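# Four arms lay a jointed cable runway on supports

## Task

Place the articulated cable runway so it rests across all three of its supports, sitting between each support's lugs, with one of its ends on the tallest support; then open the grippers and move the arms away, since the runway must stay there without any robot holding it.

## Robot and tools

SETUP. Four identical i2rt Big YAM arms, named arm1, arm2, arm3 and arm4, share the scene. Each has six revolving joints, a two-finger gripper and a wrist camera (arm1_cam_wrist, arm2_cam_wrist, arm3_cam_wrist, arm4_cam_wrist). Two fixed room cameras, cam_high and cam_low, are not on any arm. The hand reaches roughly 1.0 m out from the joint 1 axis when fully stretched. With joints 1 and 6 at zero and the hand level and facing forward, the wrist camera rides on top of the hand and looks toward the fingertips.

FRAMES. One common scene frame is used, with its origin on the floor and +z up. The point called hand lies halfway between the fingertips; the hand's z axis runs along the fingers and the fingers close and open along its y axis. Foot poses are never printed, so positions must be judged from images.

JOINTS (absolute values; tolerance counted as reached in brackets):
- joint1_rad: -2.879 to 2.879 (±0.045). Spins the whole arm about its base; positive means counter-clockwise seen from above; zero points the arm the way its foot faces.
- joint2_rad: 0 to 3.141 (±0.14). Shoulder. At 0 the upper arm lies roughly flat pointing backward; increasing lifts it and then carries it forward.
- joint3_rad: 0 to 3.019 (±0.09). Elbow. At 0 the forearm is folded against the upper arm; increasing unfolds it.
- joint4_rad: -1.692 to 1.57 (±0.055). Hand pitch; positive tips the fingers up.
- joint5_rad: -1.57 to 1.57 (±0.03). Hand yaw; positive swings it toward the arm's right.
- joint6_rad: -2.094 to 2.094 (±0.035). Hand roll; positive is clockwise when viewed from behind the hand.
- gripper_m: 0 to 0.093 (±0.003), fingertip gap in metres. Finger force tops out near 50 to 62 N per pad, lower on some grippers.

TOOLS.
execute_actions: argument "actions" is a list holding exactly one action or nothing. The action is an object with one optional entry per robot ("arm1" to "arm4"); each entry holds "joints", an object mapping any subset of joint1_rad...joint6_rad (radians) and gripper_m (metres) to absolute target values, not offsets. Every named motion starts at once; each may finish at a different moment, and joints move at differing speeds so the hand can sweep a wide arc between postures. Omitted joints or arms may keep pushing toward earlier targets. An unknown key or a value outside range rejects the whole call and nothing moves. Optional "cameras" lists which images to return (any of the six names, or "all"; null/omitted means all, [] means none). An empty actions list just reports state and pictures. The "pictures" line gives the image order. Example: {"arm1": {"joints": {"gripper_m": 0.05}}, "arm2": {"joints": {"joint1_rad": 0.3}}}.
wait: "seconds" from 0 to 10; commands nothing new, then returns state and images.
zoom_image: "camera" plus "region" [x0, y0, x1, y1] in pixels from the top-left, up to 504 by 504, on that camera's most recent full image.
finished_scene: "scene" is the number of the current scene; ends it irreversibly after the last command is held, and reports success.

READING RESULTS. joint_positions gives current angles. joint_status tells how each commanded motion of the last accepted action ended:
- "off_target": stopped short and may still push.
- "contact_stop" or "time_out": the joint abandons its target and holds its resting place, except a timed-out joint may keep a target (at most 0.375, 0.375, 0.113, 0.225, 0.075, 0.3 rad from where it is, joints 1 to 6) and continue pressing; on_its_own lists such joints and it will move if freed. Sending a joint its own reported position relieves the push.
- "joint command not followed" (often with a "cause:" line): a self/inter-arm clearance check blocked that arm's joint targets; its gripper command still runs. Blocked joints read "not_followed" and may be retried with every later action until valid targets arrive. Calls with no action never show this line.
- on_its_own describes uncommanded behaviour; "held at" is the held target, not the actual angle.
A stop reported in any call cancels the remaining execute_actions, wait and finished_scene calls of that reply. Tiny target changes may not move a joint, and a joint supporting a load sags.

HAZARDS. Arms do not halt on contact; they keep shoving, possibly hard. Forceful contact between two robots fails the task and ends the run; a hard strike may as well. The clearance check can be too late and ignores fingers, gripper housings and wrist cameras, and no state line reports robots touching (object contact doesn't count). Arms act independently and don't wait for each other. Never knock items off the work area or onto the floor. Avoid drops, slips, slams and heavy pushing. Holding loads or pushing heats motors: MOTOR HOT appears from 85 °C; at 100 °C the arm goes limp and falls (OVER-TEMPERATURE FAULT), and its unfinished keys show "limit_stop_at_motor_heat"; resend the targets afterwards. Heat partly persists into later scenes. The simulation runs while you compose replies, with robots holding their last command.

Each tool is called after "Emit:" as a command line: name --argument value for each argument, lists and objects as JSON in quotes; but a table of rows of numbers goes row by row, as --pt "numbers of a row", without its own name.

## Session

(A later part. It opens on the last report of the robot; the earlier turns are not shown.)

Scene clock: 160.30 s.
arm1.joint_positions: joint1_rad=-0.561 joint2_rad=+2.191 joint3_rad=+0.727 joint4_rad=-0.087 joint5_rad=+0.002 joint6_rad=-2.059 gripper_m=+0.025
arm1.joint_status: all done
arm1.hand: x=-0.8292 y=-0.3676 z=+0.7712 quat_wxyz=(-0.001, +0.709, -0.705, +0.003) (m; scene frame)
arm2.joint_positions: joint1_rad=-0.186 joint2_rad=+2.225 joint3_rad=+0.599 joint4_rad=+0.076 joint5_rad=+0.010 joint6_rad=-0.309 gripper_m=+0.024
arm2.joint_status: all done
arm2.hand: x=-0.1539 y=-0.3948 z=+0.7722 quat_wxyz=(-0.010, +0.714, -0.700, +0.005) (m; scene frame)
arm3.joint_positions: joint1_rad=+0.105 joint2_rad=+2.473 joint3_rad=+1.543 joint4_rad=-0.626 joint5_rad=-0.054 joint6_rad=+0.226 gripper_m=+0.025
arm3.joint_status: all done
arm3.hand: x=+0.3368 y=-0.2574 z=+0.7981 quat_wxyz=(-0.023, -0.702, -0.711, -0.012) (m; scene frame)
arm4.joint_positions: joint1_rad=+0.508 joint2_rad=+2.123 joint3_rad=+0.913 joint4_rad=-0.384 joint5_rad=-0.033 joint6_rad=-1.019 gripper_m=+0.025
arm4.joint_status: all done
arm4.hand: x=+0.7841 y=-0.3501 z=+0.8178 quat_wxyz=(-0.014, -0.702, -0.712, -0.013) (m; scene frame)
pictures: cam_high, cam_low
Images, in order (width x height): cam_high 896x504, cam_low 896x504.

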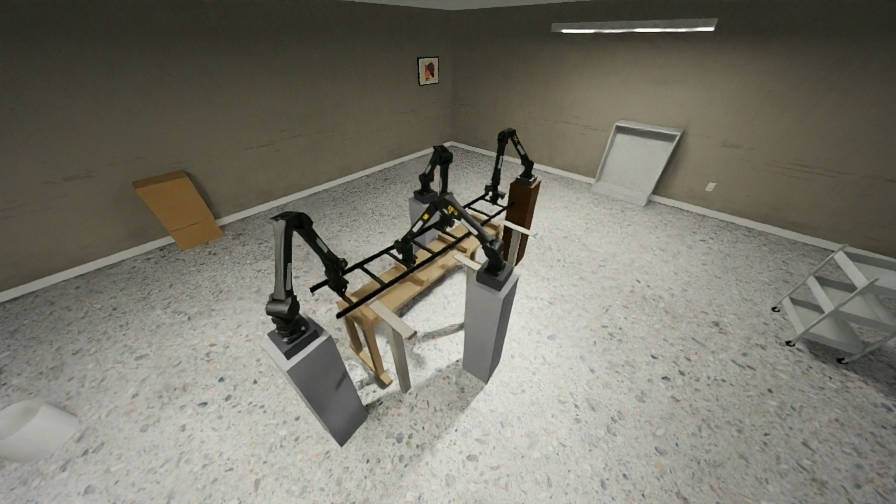

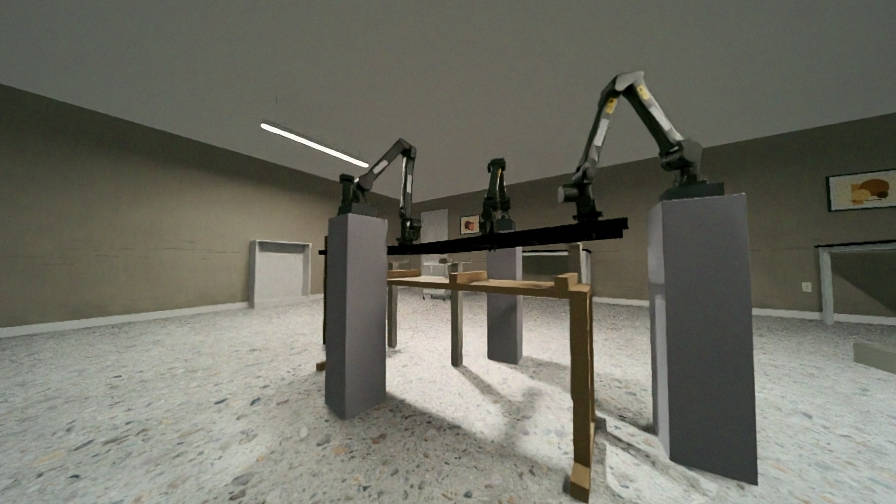

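Emit:
execute_actions --actions '[{"arm1":{"joints":{"joint1_rad":-0.605,"joint2_rad":1.967,"joint3_rad":0.627,"joint4_rad":-0.175,"joint6_rad":-2.083}},"arm2":{"joints":{"joint1_rad":-0.107,"joint2_rad":1.952,"joint3_rad":0.52,"joint4_rad":-0.058,"joint6_rad":-0.22}},"arm3":{"joints":{"joint1_rad":0.04,"joint2_rad":2.262,"joint3_rad":1.492,"joint4_rad":-0.685,"joint5_rad":-0.11,"joint6_rad":0.165}},"arm4":{"joints":{"joint1_rad":0.465,"joint2_rad":1.925,"joint3_rad":1.005,"joint4_rad":-0.72,"joint5_rad":-0.056,"joint6_rad":-1.055}}}]' --cameras '["cam_high","cam_low","arm4_cam_wrist","arm1_cam_wrist"]'

Scene clock: 166.03 s.
arm1.joint_positions: joint1_rad=-0.595 joint2_rad=+2.012 joint3_rad=+0.624 joint4_rad=-0.161 joint5_rad=+0.007 joint6_rad=-2.085 gripper_m=+0.025
arm1.joint_status: all done
arm1.hand: x=-0.8548 y=-0.3678 z=+0.8205 quat_wxyz=(+0.002, +0.707, -0.707, +0.005) (m; scene frame)
arm2.joint_positions: joint1_rad=-0.103 joint2_rad=+2.037 joint3_rad=+0.531 joint4_rad=-0.039 joint5_rad=+0.010 joint6_rad=-0.223 gripper_m=+0.024
arm2.joint_status: all done
arm2.hand: x=-0.1788 y=-0.3949 z=+0.8207 quat_wxyz=(-0.011, +0.713, -0.701, +0.003) (m; scene frame)
arm3.joint_positions: joint1_rad=+0.049 joint2_rad=+2.337 joint3_rad=+1.472 joint4_rad=-0.682 joint5_rad=-0.102 joint6_rad=+0.170 gripper_m=+0.025
arm3.joint_status: all done
arm3.hand: x=+0.3115 y=-0.2565 z=+0.8588 quat_wxyz=(-0.041, -0.702, -0.711, -0.028) (m; scene frame)
arm4.joint_positions: joint1_rad=+0.465 joint2_rad=+1.955 joint3_rad=+0.989 joint4_rad=-0.662 joint5_rad=-0.056 joint6_rad=-1.060 gripper_m=+0.025
arm4.joint_status: joint4_rad time_out (moved -0.278 of -0.336); the others done
arm4.on_its_own: joint4_rad reads -0.662 and still pushes toward -0.720 since a time_out
arm4.hand: x=+0.7574 y=-0.3509 z=+0.8999 quat_wxyz=(-0.030, -0.703, -0.710, -0.026) (m; scene frame)
pictures: arm1_cam_wrist, arm4_cam_wrist, cam_high, cam_low
Images, in order (width x height): arm1_cam_wrist 616x616, arm4_cam_wrist 616x616, cam_high 896x504, cam_low 896x504.

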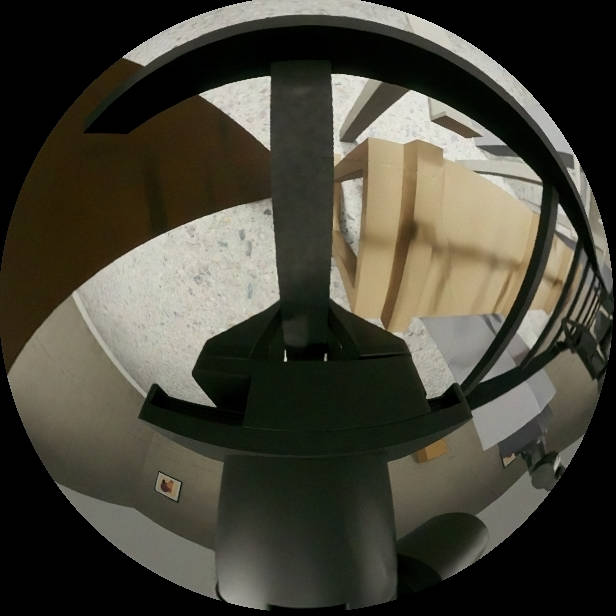

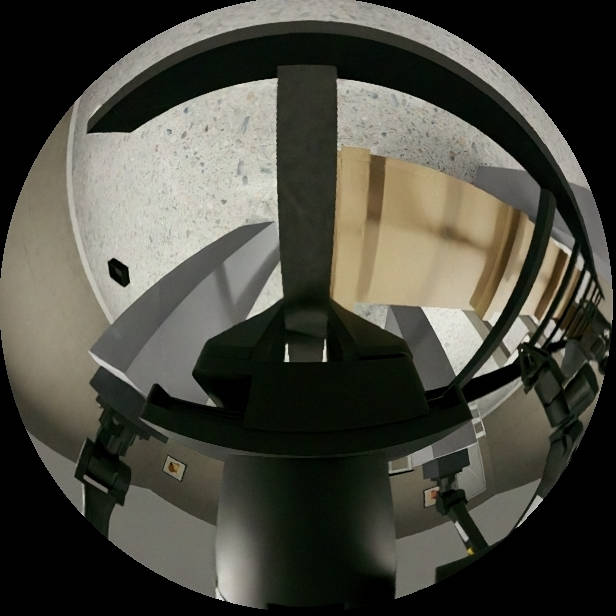

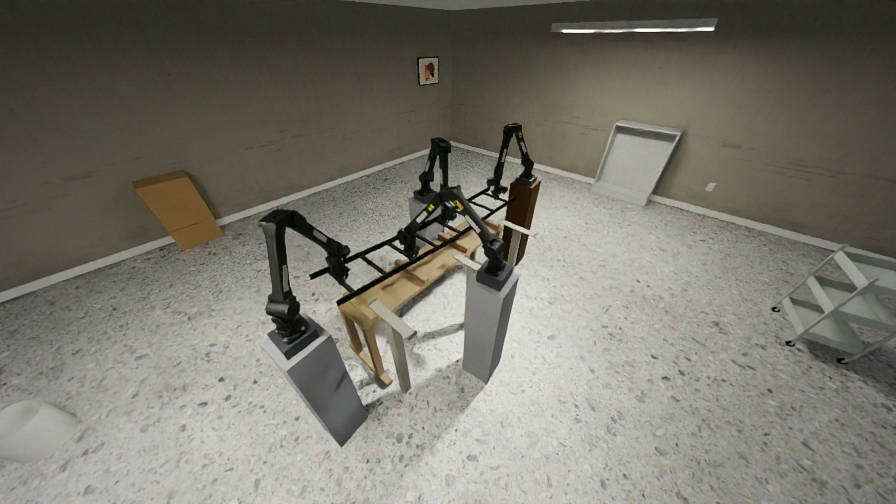

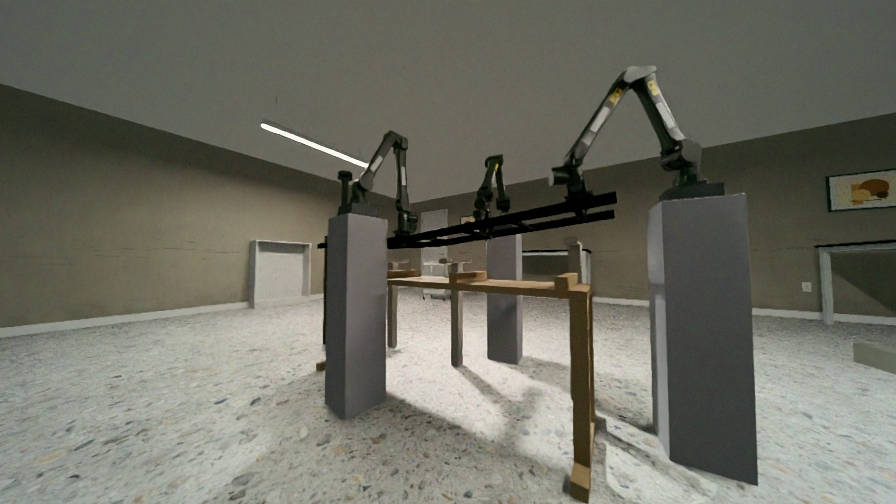

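Emit:
execute_actions --actions '[{"arm1":{"joints":{"joint1_rad":-0.31,"joint2_rad":1.953,"joint3_rad":0.533,"joint4_rad":-0.085,"joint6_rad":-1.80}},"arm2":{"joints":{"joint1_rad":-0.055,"joint2_rad":2.0,"joint3_rad":0.78,"joint4_rad":-0.25,"joint6_rad":-0.165}},"arm3":{"joints":{"joint1_rad":0.08,"joint2_rad":2.145,"joint3_rad":1.18,"joint4_rad":-0.50,"joint5_rad":-0.11,"joint6_rad":0.20}},"arm4":{"joints":{"joint1_rad":0.283,"joint2_rad":1.85,"joint3_rad":0.885,"joint4_rad":-0.655,"joint5_rad":-0.04,"joint6_rad":-1.24}}}]' --cameras '["cam_high","cam_low","arm4_cam_wrist","arm1_cam_wrist"]'

Scene clock: 173.27 s.
arm1.joint_positions: joint1_rad=-0.309 joint2_rad=+2.007 joint3_rad=+0.541 joint4_rad=-0.082 joint5_rad=+0.004 joint6_rad=-1.809 gripper_m=+0.025
arm1.joint_status: all done
arm1.hand: x=-0.8512 y=-0.2753 z=+0.8180 quat_wxyz=(-0.003, +0.710, -0.704, +0.004) (m; scene frame)
arm2.joint_positions: joint1_rad=-0.063 joint2_rad=+2.087 joint3_rad=+0.773 joint4_rad=-0.222 joint5_rad=+0.006 joint6_rad=-0.183 gripper_m=+0.024
arm2.joint_status: all done
arm2.hand: x=-0.1760 y=-0.3041 z=+0.8197 quat_wxyz=(-0.014, +0.713, -0.701, -0.002) (m; scene frame)
arm3.joint_positions: joint1_rad=+0.086 joint2_rad=+2.207 joint3_rad=+1.167 joint4_rad=-0.510 joint5_rad=-0.106 joint6_rad=+0.205 gripper_m=+0.025
arm3.joint_status: all done
arm3.hand: x=+0.3143 y=-0.1665 z=+0.8572 quat_wxyz=(-0.040, -0.701, -0.711, -0.031) (m; scene frame)
arm4.joint_positions: joint1_rad=+0.276 joint2_rad=+1.900 joint3_rad=+0.878 joint4_rad=-0.632 joint5_rad=-0.035 joint6_rad=-1.249 gripper_m=+0.025
arm4.joint_status: all done
arm4.hand: x=+0.7608 y=-0.2606 z=+0.9009 quat_wxyz=(-0.029, -0.703, -0.710, -0.035) (m; scene frame)
pictures: arm1_cam_wrist, arm4_cam_wrist, cam_high, cam_low
Images, in order (width x height): arm1_cam_wrist 616x616, arm4_cam_wrist 616x616, cam_high 896x504, cam_low 896x504.

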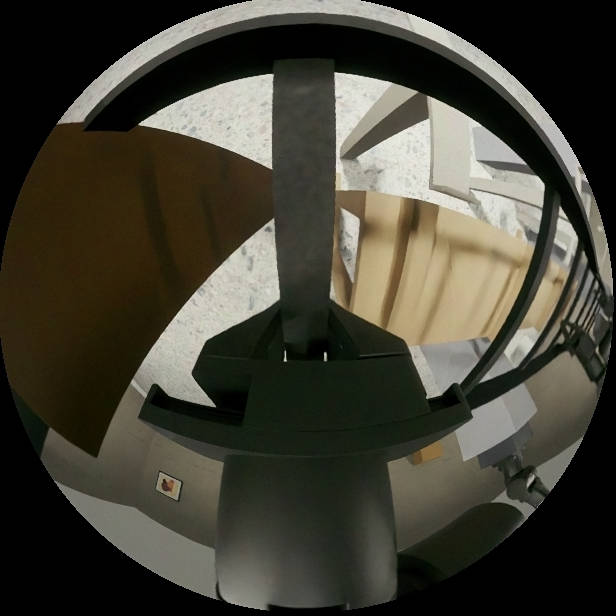

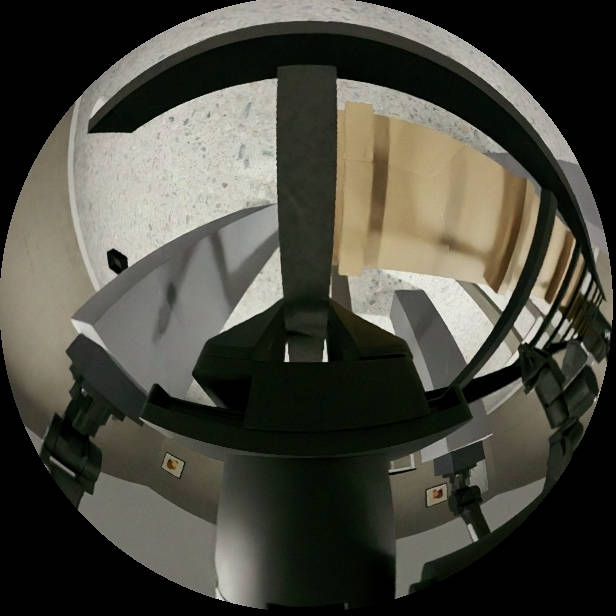

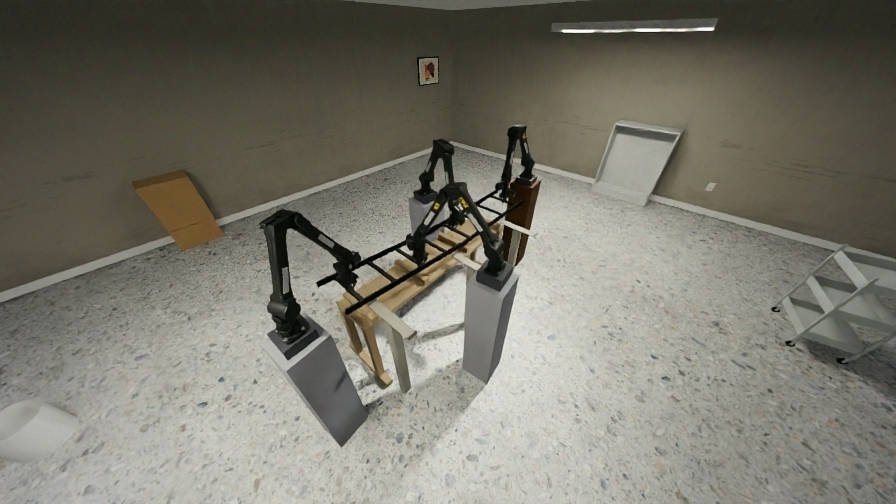

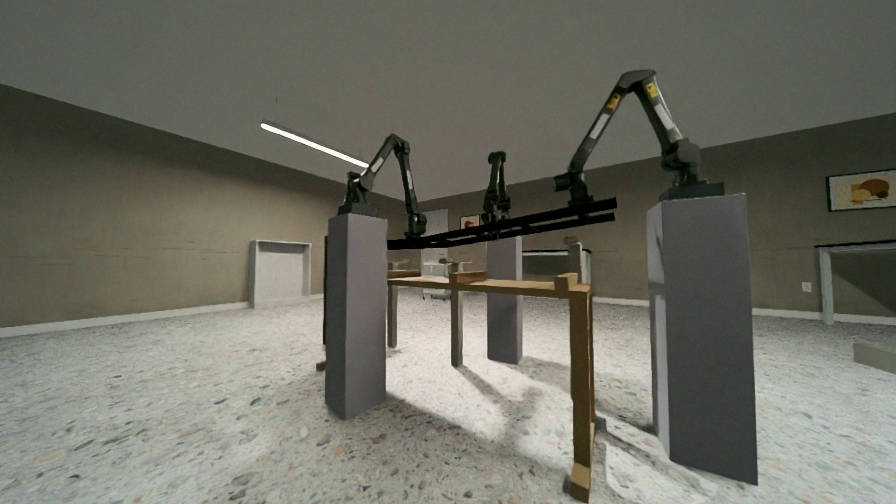

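Emit:
execute_actions --actions '[{"arm1":{"joints":{"joint1_rad":0.005,"joint2_rad":1.945,"joint3_rad":0.51,"joint4_rad":-0.078,"joint6_rad":-1.48}},"arm2":{"joints":{"joint1_rad":-0.02,"joint2_rad":2.075,"joint3_rad":1.045,"joint4_rad":-0.43,"joint6_rad":-0.125}},"arm3":{"joints":{"joint1_rad":0.11,"joint2_rad":2.065,"joint3_rad":0.905,"joint4_rad":-0.325,"joint5_rad":-0.105,"joint6_rad":0.235}},"arm4":{"joints":{"joint1_rad":0.09,"joint2_rad":1.822,"joint3_rad":0.835,"joint4_rad":-0.635,"joint5_rad":-0.015,"joint6_rad":-1.43}}}]' --cameras '["cam_low"]'

Scene clock: 178.50 s.
arm1.joint_positions: joint1_rad=+0.003 joint2_rad=+1.999 joint3_rad=+0.516 joint4_rad=-0.075 joint5_rad=+0.007 joint6_rad=-1.494 gripper_m=+0.025
arm1.joint_status: all done
arm1.hand: x=-0.8556 y=-0.1874 z=+0.8199 quat_wxyz=(-0.001, +0.709, -0.705, +0.000) (m; scene frame)
arm2.joint_positions: joint1_rad=-0.025 joint2_rad=+2.175 joint3_rad=+1.019 joint4_rad=-0.386 joint5_rad=+0.001 joint6_rad=-0.142 gripper_m=+0.024
arm2.joint_status: all done
arm2.hand: x=-0.1806 y=-0.2221 z=+0.8158 quat_wxyz=(-0.010, +0.712, -0.702, -0.002) (m; scene frame)
arm3.joint_positions: joint1_rad=+0.116 joint2_rad=+2.119 joint3_rad=+0.906 joint4_rad=-0.322 joint5_rad=-0.110 joint6_rad=+0.242 gripper_m=+0.025
arm3.joint_status: all done
arm3.hand: x=+0.3100 y=-0.0849 z=+0.8517 quat_wxyz=(-0.046, -0.702, -0.710, -0.030) (m; scene frame)
arm4.joint_positions: joint1_rad=+0.078 joint2_rad=+1.874 joint3_rad=+0.833 joint4_rad=-0.616 joint5_rad=-0.011 joint6_rad=-1.444 gripper_m=+0.025
arm4.joint_status: all done
arm4.hand: x=+0.7570 y=-0.1801 z=+0.9031 quat_wxyz=(-0.026, -0.704, -0.709, -0.036) (m; scene frame)
pictures: cam_low
Images, in order (width x height): cam_low 896x504.

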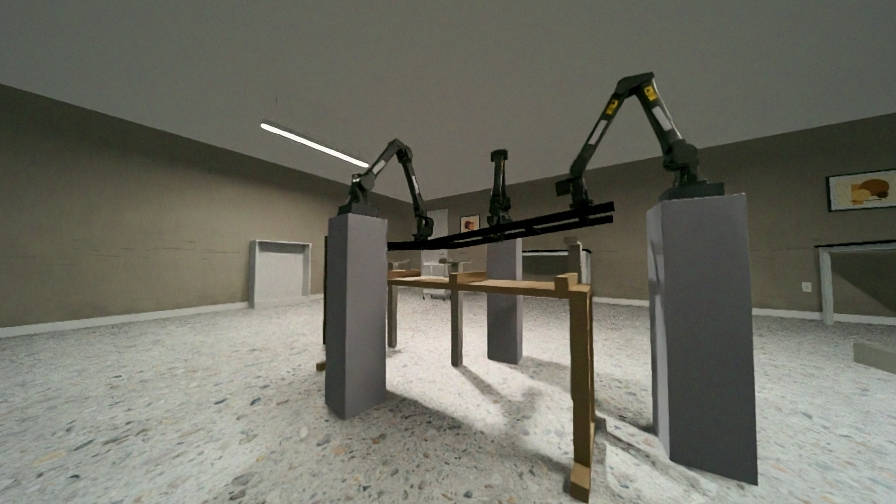

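Emit:
execute_actions --actions '[{"arm1":{"joints":{"joint1_rad":0.308,"joint2_rad":1.95,"joint3_rad":0.565,"joint4_rad":-0.125,"joint6_rad":-1.175}},"arm2":{"joints":{"joint1_rad":0.005,"joint2_rad":2.17,"joint3_rad":1.345,"joint4_rad":-0.61,"joint6_rad":-0.105}},"arm3":{"joints":{"joint1_rad":0.172,"joint2_rad":1.992,"joint3_rad":0.658,"joint4_rad":-0.148,"joint5_rad":-0.10,"joint6_rad":0.295}},"arm4":{"joints":{"joint1_rad":-0.13,"joint2_rad":1.82,"joint3_rad":0.83,"joint4_rad":-0.635,"joint5_rad":0.012,"joint6_rad":-1.65}}}]' --cameras '["cam_low"]'

Scene clock: 182.43 s.
arm1.joint_positions: joint1_rad=+0.306 joint2_rad=+1.999 joint3_rad=+0.557 joint4_rad=-0.109 joint5_rad=+0.003 joint6_rad=-1.190 gripper_m=+0.025
arm1.joint_status: all done
arm1.hand: x=-0.8585 y=-0.0986 z=+0.8224 quat_wxyz=(-0.007, +0.709, -0.705, -0.001) (m; scene frame)
arm2.joint_positions: joint1_rad=-0.002 joint2_rad=+2.277 joint3_rad=+1.294 joint4_rad=-0.562 joint5_rad=+0.000 joint6_rad=-0.119 gripper_m=+0.024
arm2.joint_status: all done
arm2.hand: x=-0.1825 y=-0.1374 z=+0.8178 quat_wxyz=(-0.008, +0.712, -0.702, -0.002) (m; scene frame)
arm3.joint_positions: joint1_rad=+0.176 joint2_rad=+2.042 joint3_rad=+0.662 joint4_rad=-0.142 joint5_rad=-0.103 joint6_rad=+0.304 gripper_m=+0.025
arm3.joint_status: all done
arm3.hand: x=+0.3082 y=-0.0001 z=+0.8521 quat_wxyz=(-0.048, -0.703, -0.709, -0.027) (m; scene frame)
arm4.joint_positions: joint1_rad=-0.139 joint2_rad=+1.869 joint3_rad=+0.828 joint4_rad=-0.614 joint5_rad=+0.015 joint6_rad=-1.659 gripper_m=+0.025
arm4.joint_status: all done
arm4.hand: x=+0.7565 y=-0.0955 z=+0.9051 quat_wxyz=(-0.023, -0.704, -0.709, -0.039) (m; scene frame)
pictures: cam_low
Images, in order (width x height): cam_low 896x504.

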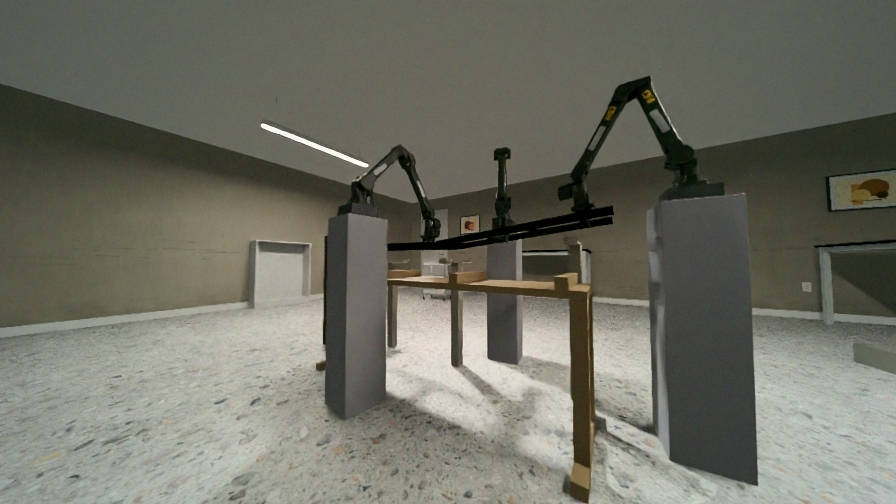

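Emit:
execute_actions --actions '[{"arm1":{"joints":{"joint1_rad":0.55,"joint2_rad":1.985,"joint3_rad":0.70,"joint4_rad":-0.23,"joint6_rad":-0.93}},"arm2":{"joints":{"joint1_rad":0.022,"joint2_rad":2.31,"joint3_rad":1.71,"joint4_rad":-0.80,"joint6_rad":-0.085}},"arm3":{"joints":{"joint1_rad":0.278,"joint2_rad":1.97,"joint3_rad":0.43,"joint4_rad":0.055,"joint5_rad":-0.094,"joint6_rad":0.40}},"arm4":{"joints":{"joint1_rad":-0.342,"joint2_rad":1.845,"joint3_rad":0.885,"joint4_rad":-0.655,"joint5_rad":0.035,"joint6_rad":-1.865}}}]'

Scene clock: 187.40 s.
arm1.joint_positions: joint1_rad=+0.553 joint2_rad=+2.025 joint3_rad=+0.682 joint4_rad=-0.217 joint5_rad=-0.001 joint6_rad=-0.943 gripper_m=+0.025
arm1.joint_status: all done
arm1.hand: x=-0.8593 y=-0.0088 z=+0.8238 quat_wxyz=(-0.004, +0.709, -0.705, -0.006) (m; scene frame)
arm2.joint_positions: joint1_rad=+0.011 joint2_rad=+2.422 joint3_rad=+1.626 joint4_rad=-0.754 joint5_rad=-0.001 joint6_rad=-0.104 gripper_m=+0.024
arm2.joint_status: all done
arm2.hand: x=-0.1818 y=-0.0515 z=+0.8155 quat_wxyz=(-0.005, +0.712, -0.703, -0.001) (m; scene frame)
arm3.joint_positions: joint1_rad=+0.281 joint2_rad=+2.012 joint3_rad=+0.445 joint4_rad=+0.057 joint5_rad=-0.099 joint6_rad=+0.412 gripper_m=+0.025
arm3.joint_status: all done
arm3.hand: x=+0.3088 y=+0.0849 z=+0.8507 quat_wxyz=(-0.048, -0.704, -0.708, -0.027) (m; scene frame)
arm4.joint_positions: joint1_rad=-0.349 joint2_rad=+1.880 joint3_rad=+0.870 joint4_rad=-0.638 joint5_rad=+0.042 joint6_rad=-1.863 gripper_m=+0.025
arm4.joint_status: all done
arm4.hand: x=+0.7574 y=-0.0106 z=+0.9108 quat_wxyz=(-0.019, -0.705, -0.707, -0.042) (m; scene frame)
pictures: arm1_cam_wrist, arm2_cam_wrist, arm3_cam_wrist, arm4_cam_wrist, cam_high, cam_low
Images, in order (width x height): arm1_cam_wrist 616x616, arm2_cam_wrist 616x616, arm3_cam_wrist 616x616, arm4_cam_wrist 616x616, cam_high 896x504, cam_low 896x504.

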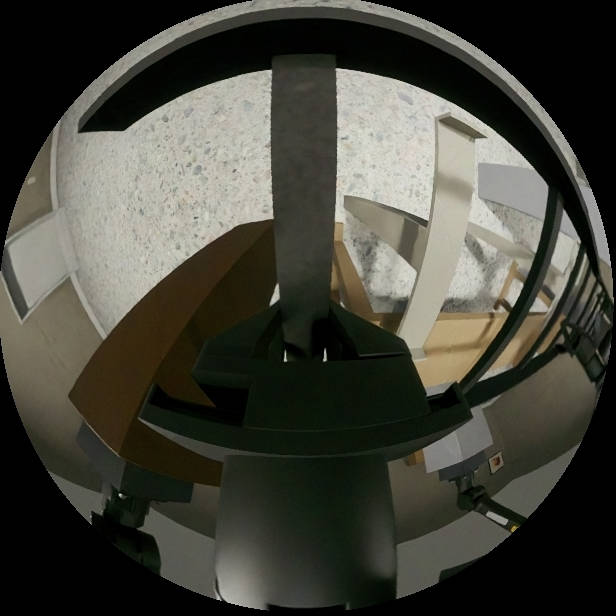

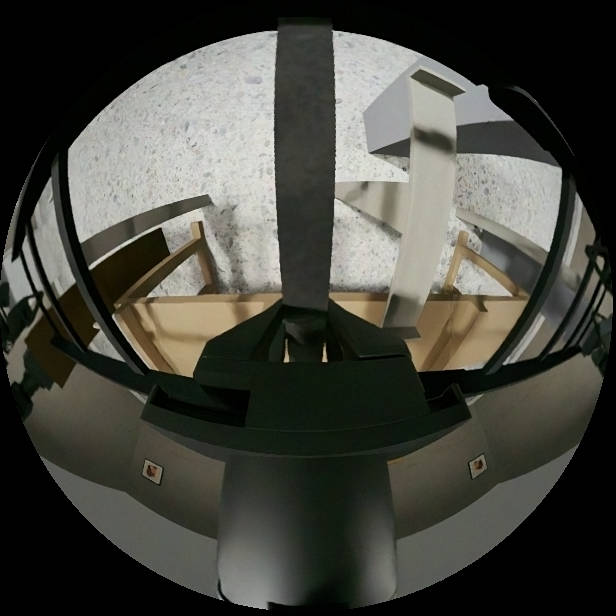

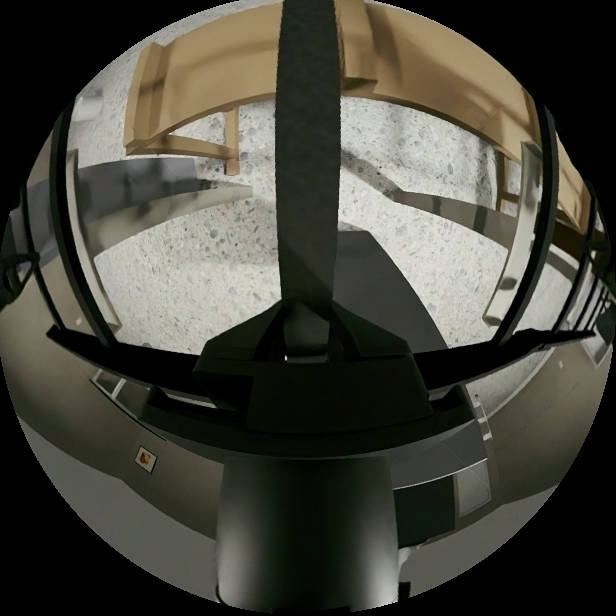

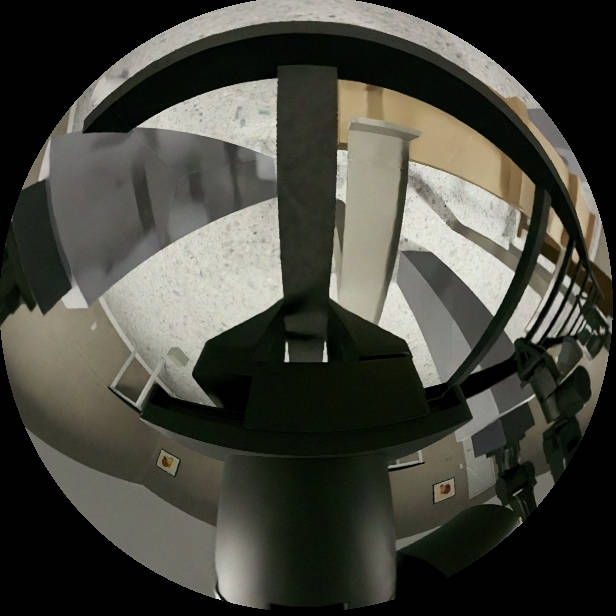

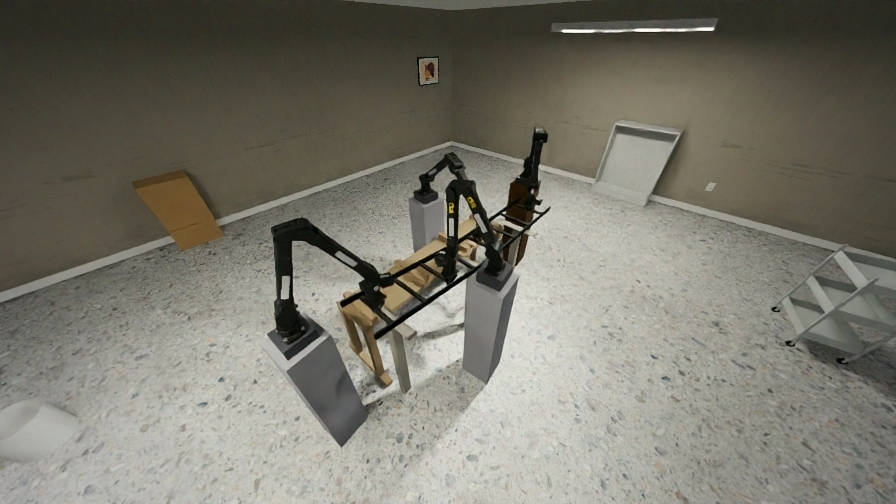

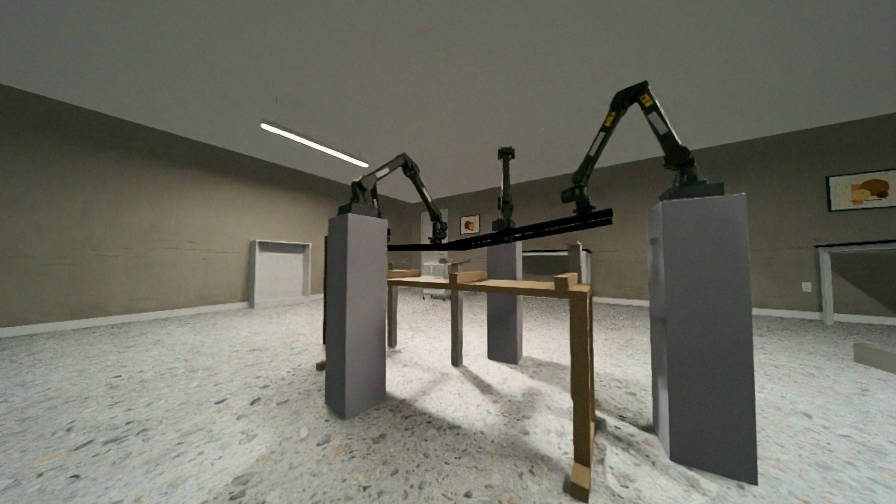

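Emit:
zoom_image --camera "arm4_cam_wrist" --region '[320, 60, 460, 200]'

Emit:
zoom_image --camera "arm1_cam_wrist" --region '[380, 60, 520, 200]'

Emit:
zoom_image --camera "arm2_cam_wrist" --region '[380, 40, 540, 200]'

Emit:
zoom_image --camera "arm2_cam_wrist" --region '[360, 280, 480, 400]'

Emit:
zoom_image --camera "arm1_cam_wrist" --region '[370, 290, 490, 410]'

Region (320, 60, 460, 200) of arm4_cam_wrist's 616x616 image, scaled by 3.600, with more detail than that image has.

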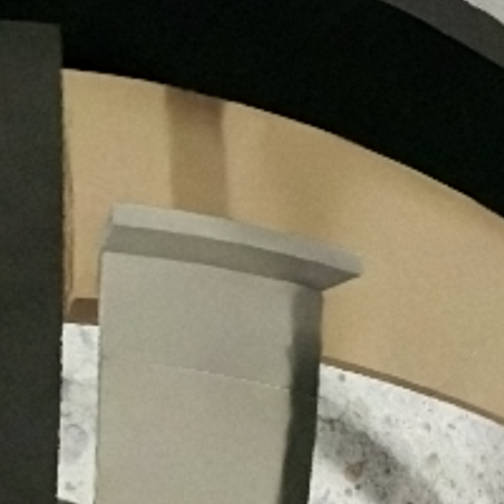

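Region (380, 60, 520, 200) of arm1_cam_wrist's 616x616 image, scaled by 3.600, with more detail than that image has.

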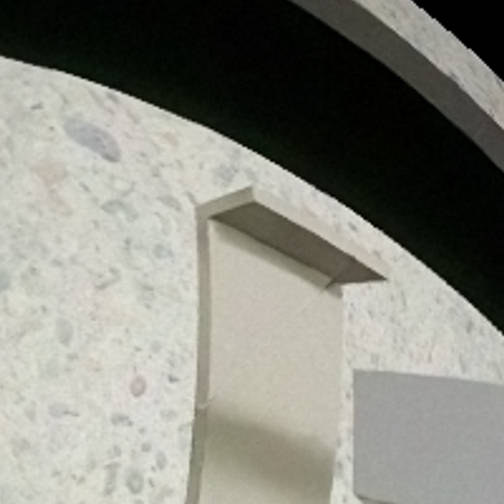

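Region (380, 40, 540, 200) of arm2_cam_wrist's 616x616 image, scaled by 3.150, with more detail than that image has.

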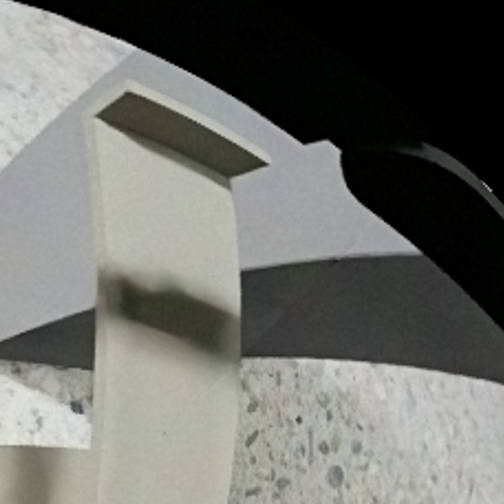

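Region (360, 280, 480, 400) of arm2_cam_wrist's 616x616 image, scaled by 4.200, with more detail than that image has.

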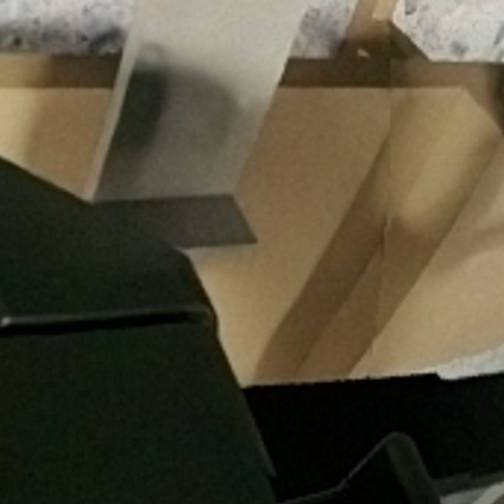

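Region (370, 290, 490, 410) of arm1_cam_wrist's 616x616 image, scaled by 4.200, with more detail than that image has.

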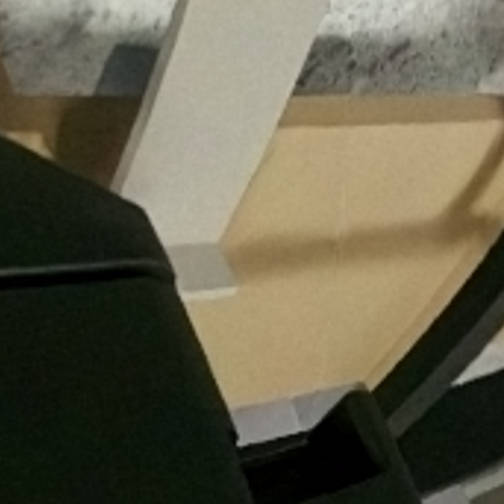

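Emit:
execute_actions --actions '[{"arm1":{"joints":{"joint1_rad":0.58,"joint2_rad":2.135,"joint3_rad":0.725,"joint4_rad":-0.085,"joint6_rad":-0.92}},"arm2":{"joints":{"joint1_rad":0.03,"joint2_rad":2.435,"joint3_rad":1.80,"joint4_rad":-0.77,"joint6_rad":-0.095}},"arm3":{"joints":{"joint1_rad":0.305,"joint2_rad":2.14,"joint3_rad":0.41,"joint4_rad":0.25,"joint5_rad":-0.105,"joint6_rad":0.41}},"arm4":{"joints":{"joint1_rad":-0.425,"joint2_rad":1.965,"joint3_rad":0.92,"joint4_rad":-0.585,"joint5_rad":0.04,"joint6_rad":-1.96}}}]'

Scene clock: 223.53 s.
arm1.joint_positions: joint1_rad=+0.569 joint2_rad=+2.190 joint3_rad=+0.721 joint4_rad=-0.084 joint5_rad=+0.000 joint6_rad=-0.940 gripper_m=+0.025
arm1.joint_status: all done
arm1.hand: x=-0.8618 y=-0.0032 z=+0.7744 quat_wxyz=(-0.007, +0.713, -0.701, -0.006) (m; scene frame)
arm2.joint_positions: joint1_rad=+0.018 joint2_rad=+2.540 joint3_rad=+1.726 joint4_rad=-0.742 joint5_rad=+0.002 joint6_rad=-0.110 gripper_m=+0.024
arm2.joint_status: all done
arm2.hand: x=-0.1838 y=-0.0367 z=+0.7708 quat_wxyz=(-0.004, +0.716, -0.698, +0.002) (m; scene frame)
arm3.joint_positions: joint1_rad=+0.299 joint2_rad=+2.192 joint3_rad=+0.435 joint4_rad=+0.239 joint5_rad=-0.106 joint6_rad=+0.417 gripper_m=+0.025
arm3.joint_status: all done
arm3.hand: x=+0.3048 y=+0.1066 z=+0.8122 quat_wxyz=(-0.046, -0.700, -0.712, -0.033) (m; scene frame)
arm4.joint_positions: joint1_rad=-0.412 joint2_rad=+1.999 joint3_rad=+0.914 joint4_rad=-0.574 joint5_rad=+0.047 joint6_rad=-1.942 gripper_m=+0.025
arm4.joint_status: all done
arm4.hand: x=+0.7554 y=+0.0178 z=+0.8731 quat_wxyz=(-0.026, -0.699, -0.713, -0.046) (m; scene frame)
pictures: arm1_cam_wrist, arm2_cam_wrist, arm3_cam_wrist, arm4_cam_wrist, cam_high, cam_low
Images, in order (width x height): arm1_cam_wrist 616x616, arm2_cam_wrist 616x616, arm3_cam_wrist 616x616, arm4_cam_wrist 616x616, cam_high 896x504, cam_low 896x504.

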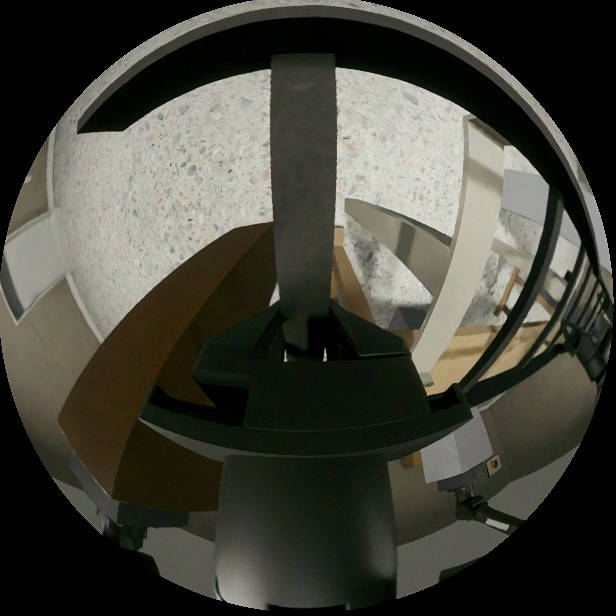

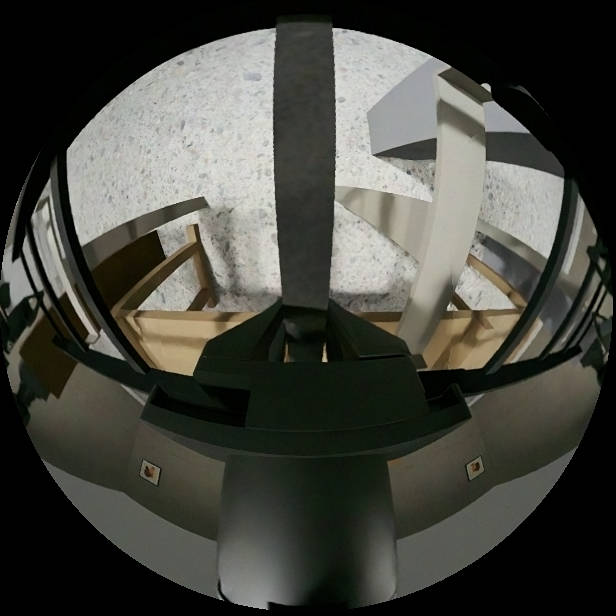

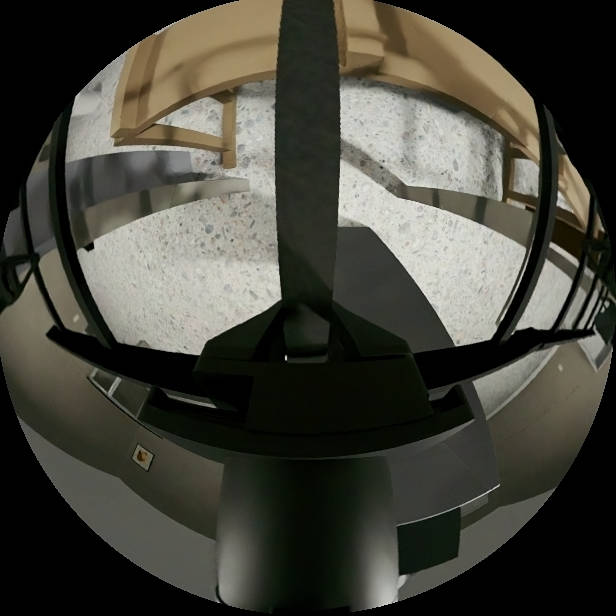

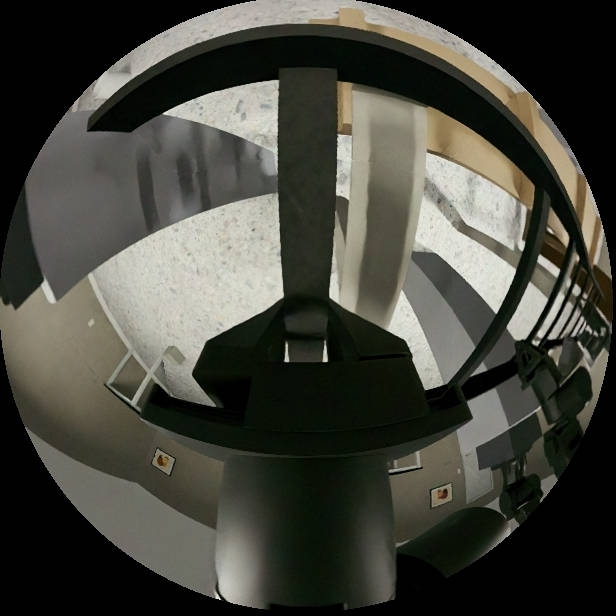

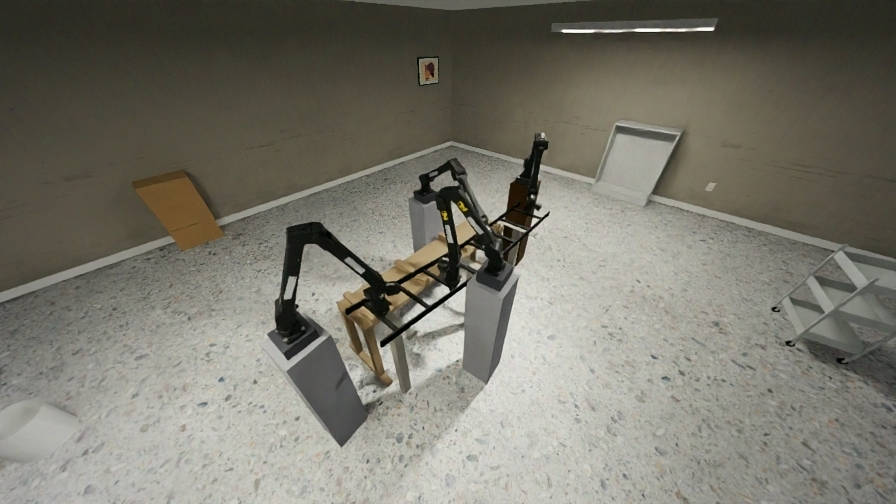

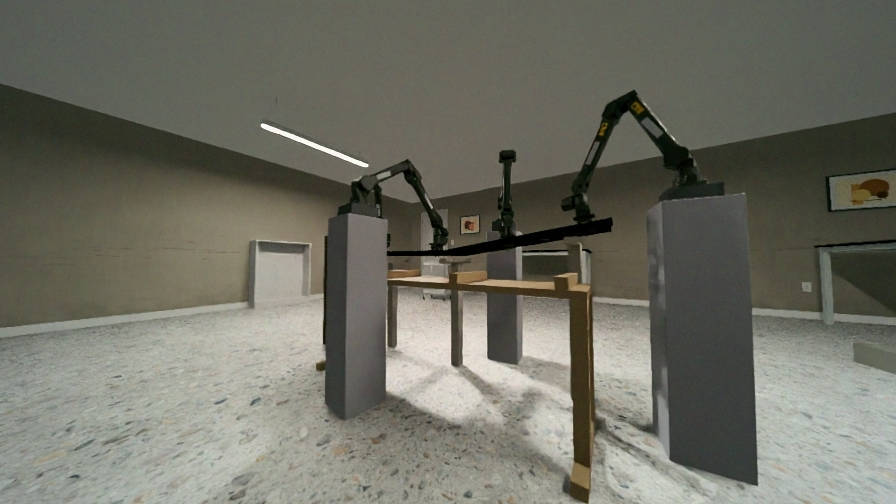

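Emit:
zoom_image --camera "arm4_cam_wrist" --region '[330, 40, 470, 160]'

Emit:
zoom_image --camera "arm1_cam_wrist" --region '[420, 70, 560, 200]'

Emit:
zoom_image --camera "arm2_cam_wrist" --region '[410, 30, 540, 150]'

Emit:
zoom_image --camera "arm2_cam_wrist" --region '[370, 310, 490, 410]'

Emit:
zoom_image --camera "arm4_cam_wrist" --region '[340, 290, 480, 420]'

Emit:
zoom_image --camera "cam_low" --region '[380, 200, 630, 290]'

Region (330, 40, 470, 160) of arm4_cam_wrist's 616x616 image, scaled by 3.600, with more detail than that image has; it fills the top 432 rows of this view, and the rest is white.

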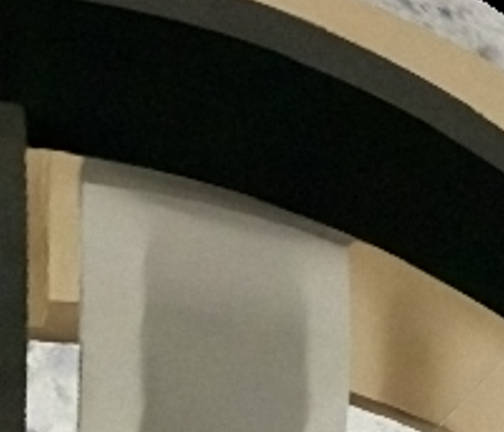

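Region (420, 70, 560, 200) of arm1_cam_wrist's 616x616 image, scaled by 3.600, with more detail than that image has; it fills the top 468 rows of this view, and the rest is white.

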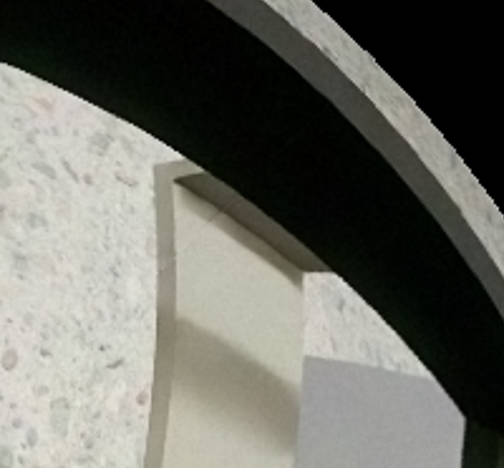

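Region (410, 30, 540, 150) of arm2_cam_wrist's 616x616 image, scaled by 3.877, with more detail than that image has; it fills the top 465 rows of this view, and the rest is white.

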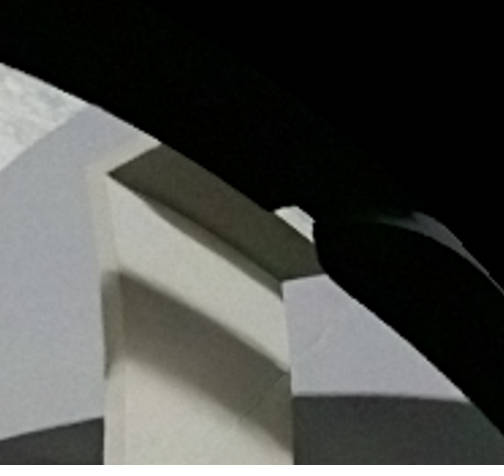

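Region (370, 310, 490, 410) of arm2_cam_wrist's 616x616 image, scaled by 4.200, with more detail than that image has.

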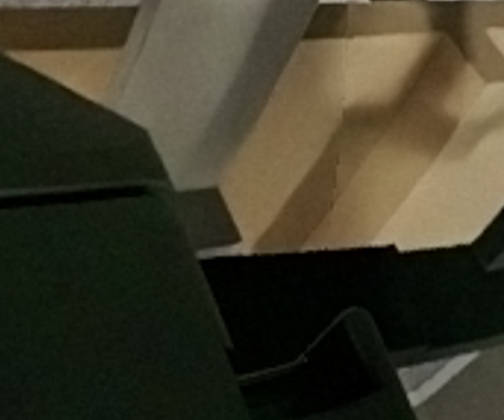

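Region (340, 290, 480, 420) of arm4_cam_wrist's 616x616 image, scaled by 3.600, with more detail than that image has; it fills the top 468 rows of this view, and the rest is white.

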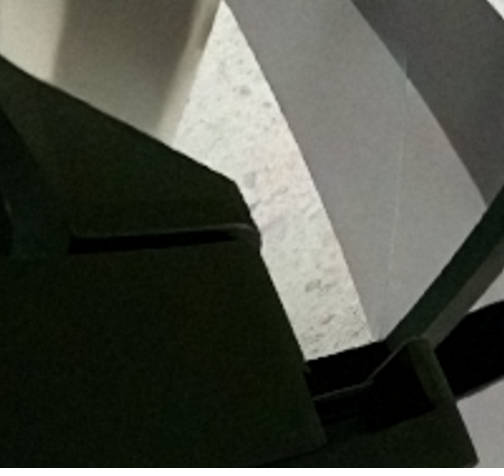

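Region (380, 200, 630, 290) of cam_low's 896x504 image, scaled by 2.016, with more detail than that image has; it fills the top 181 rows of this view, and the rest is white.

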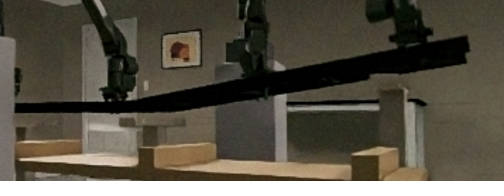

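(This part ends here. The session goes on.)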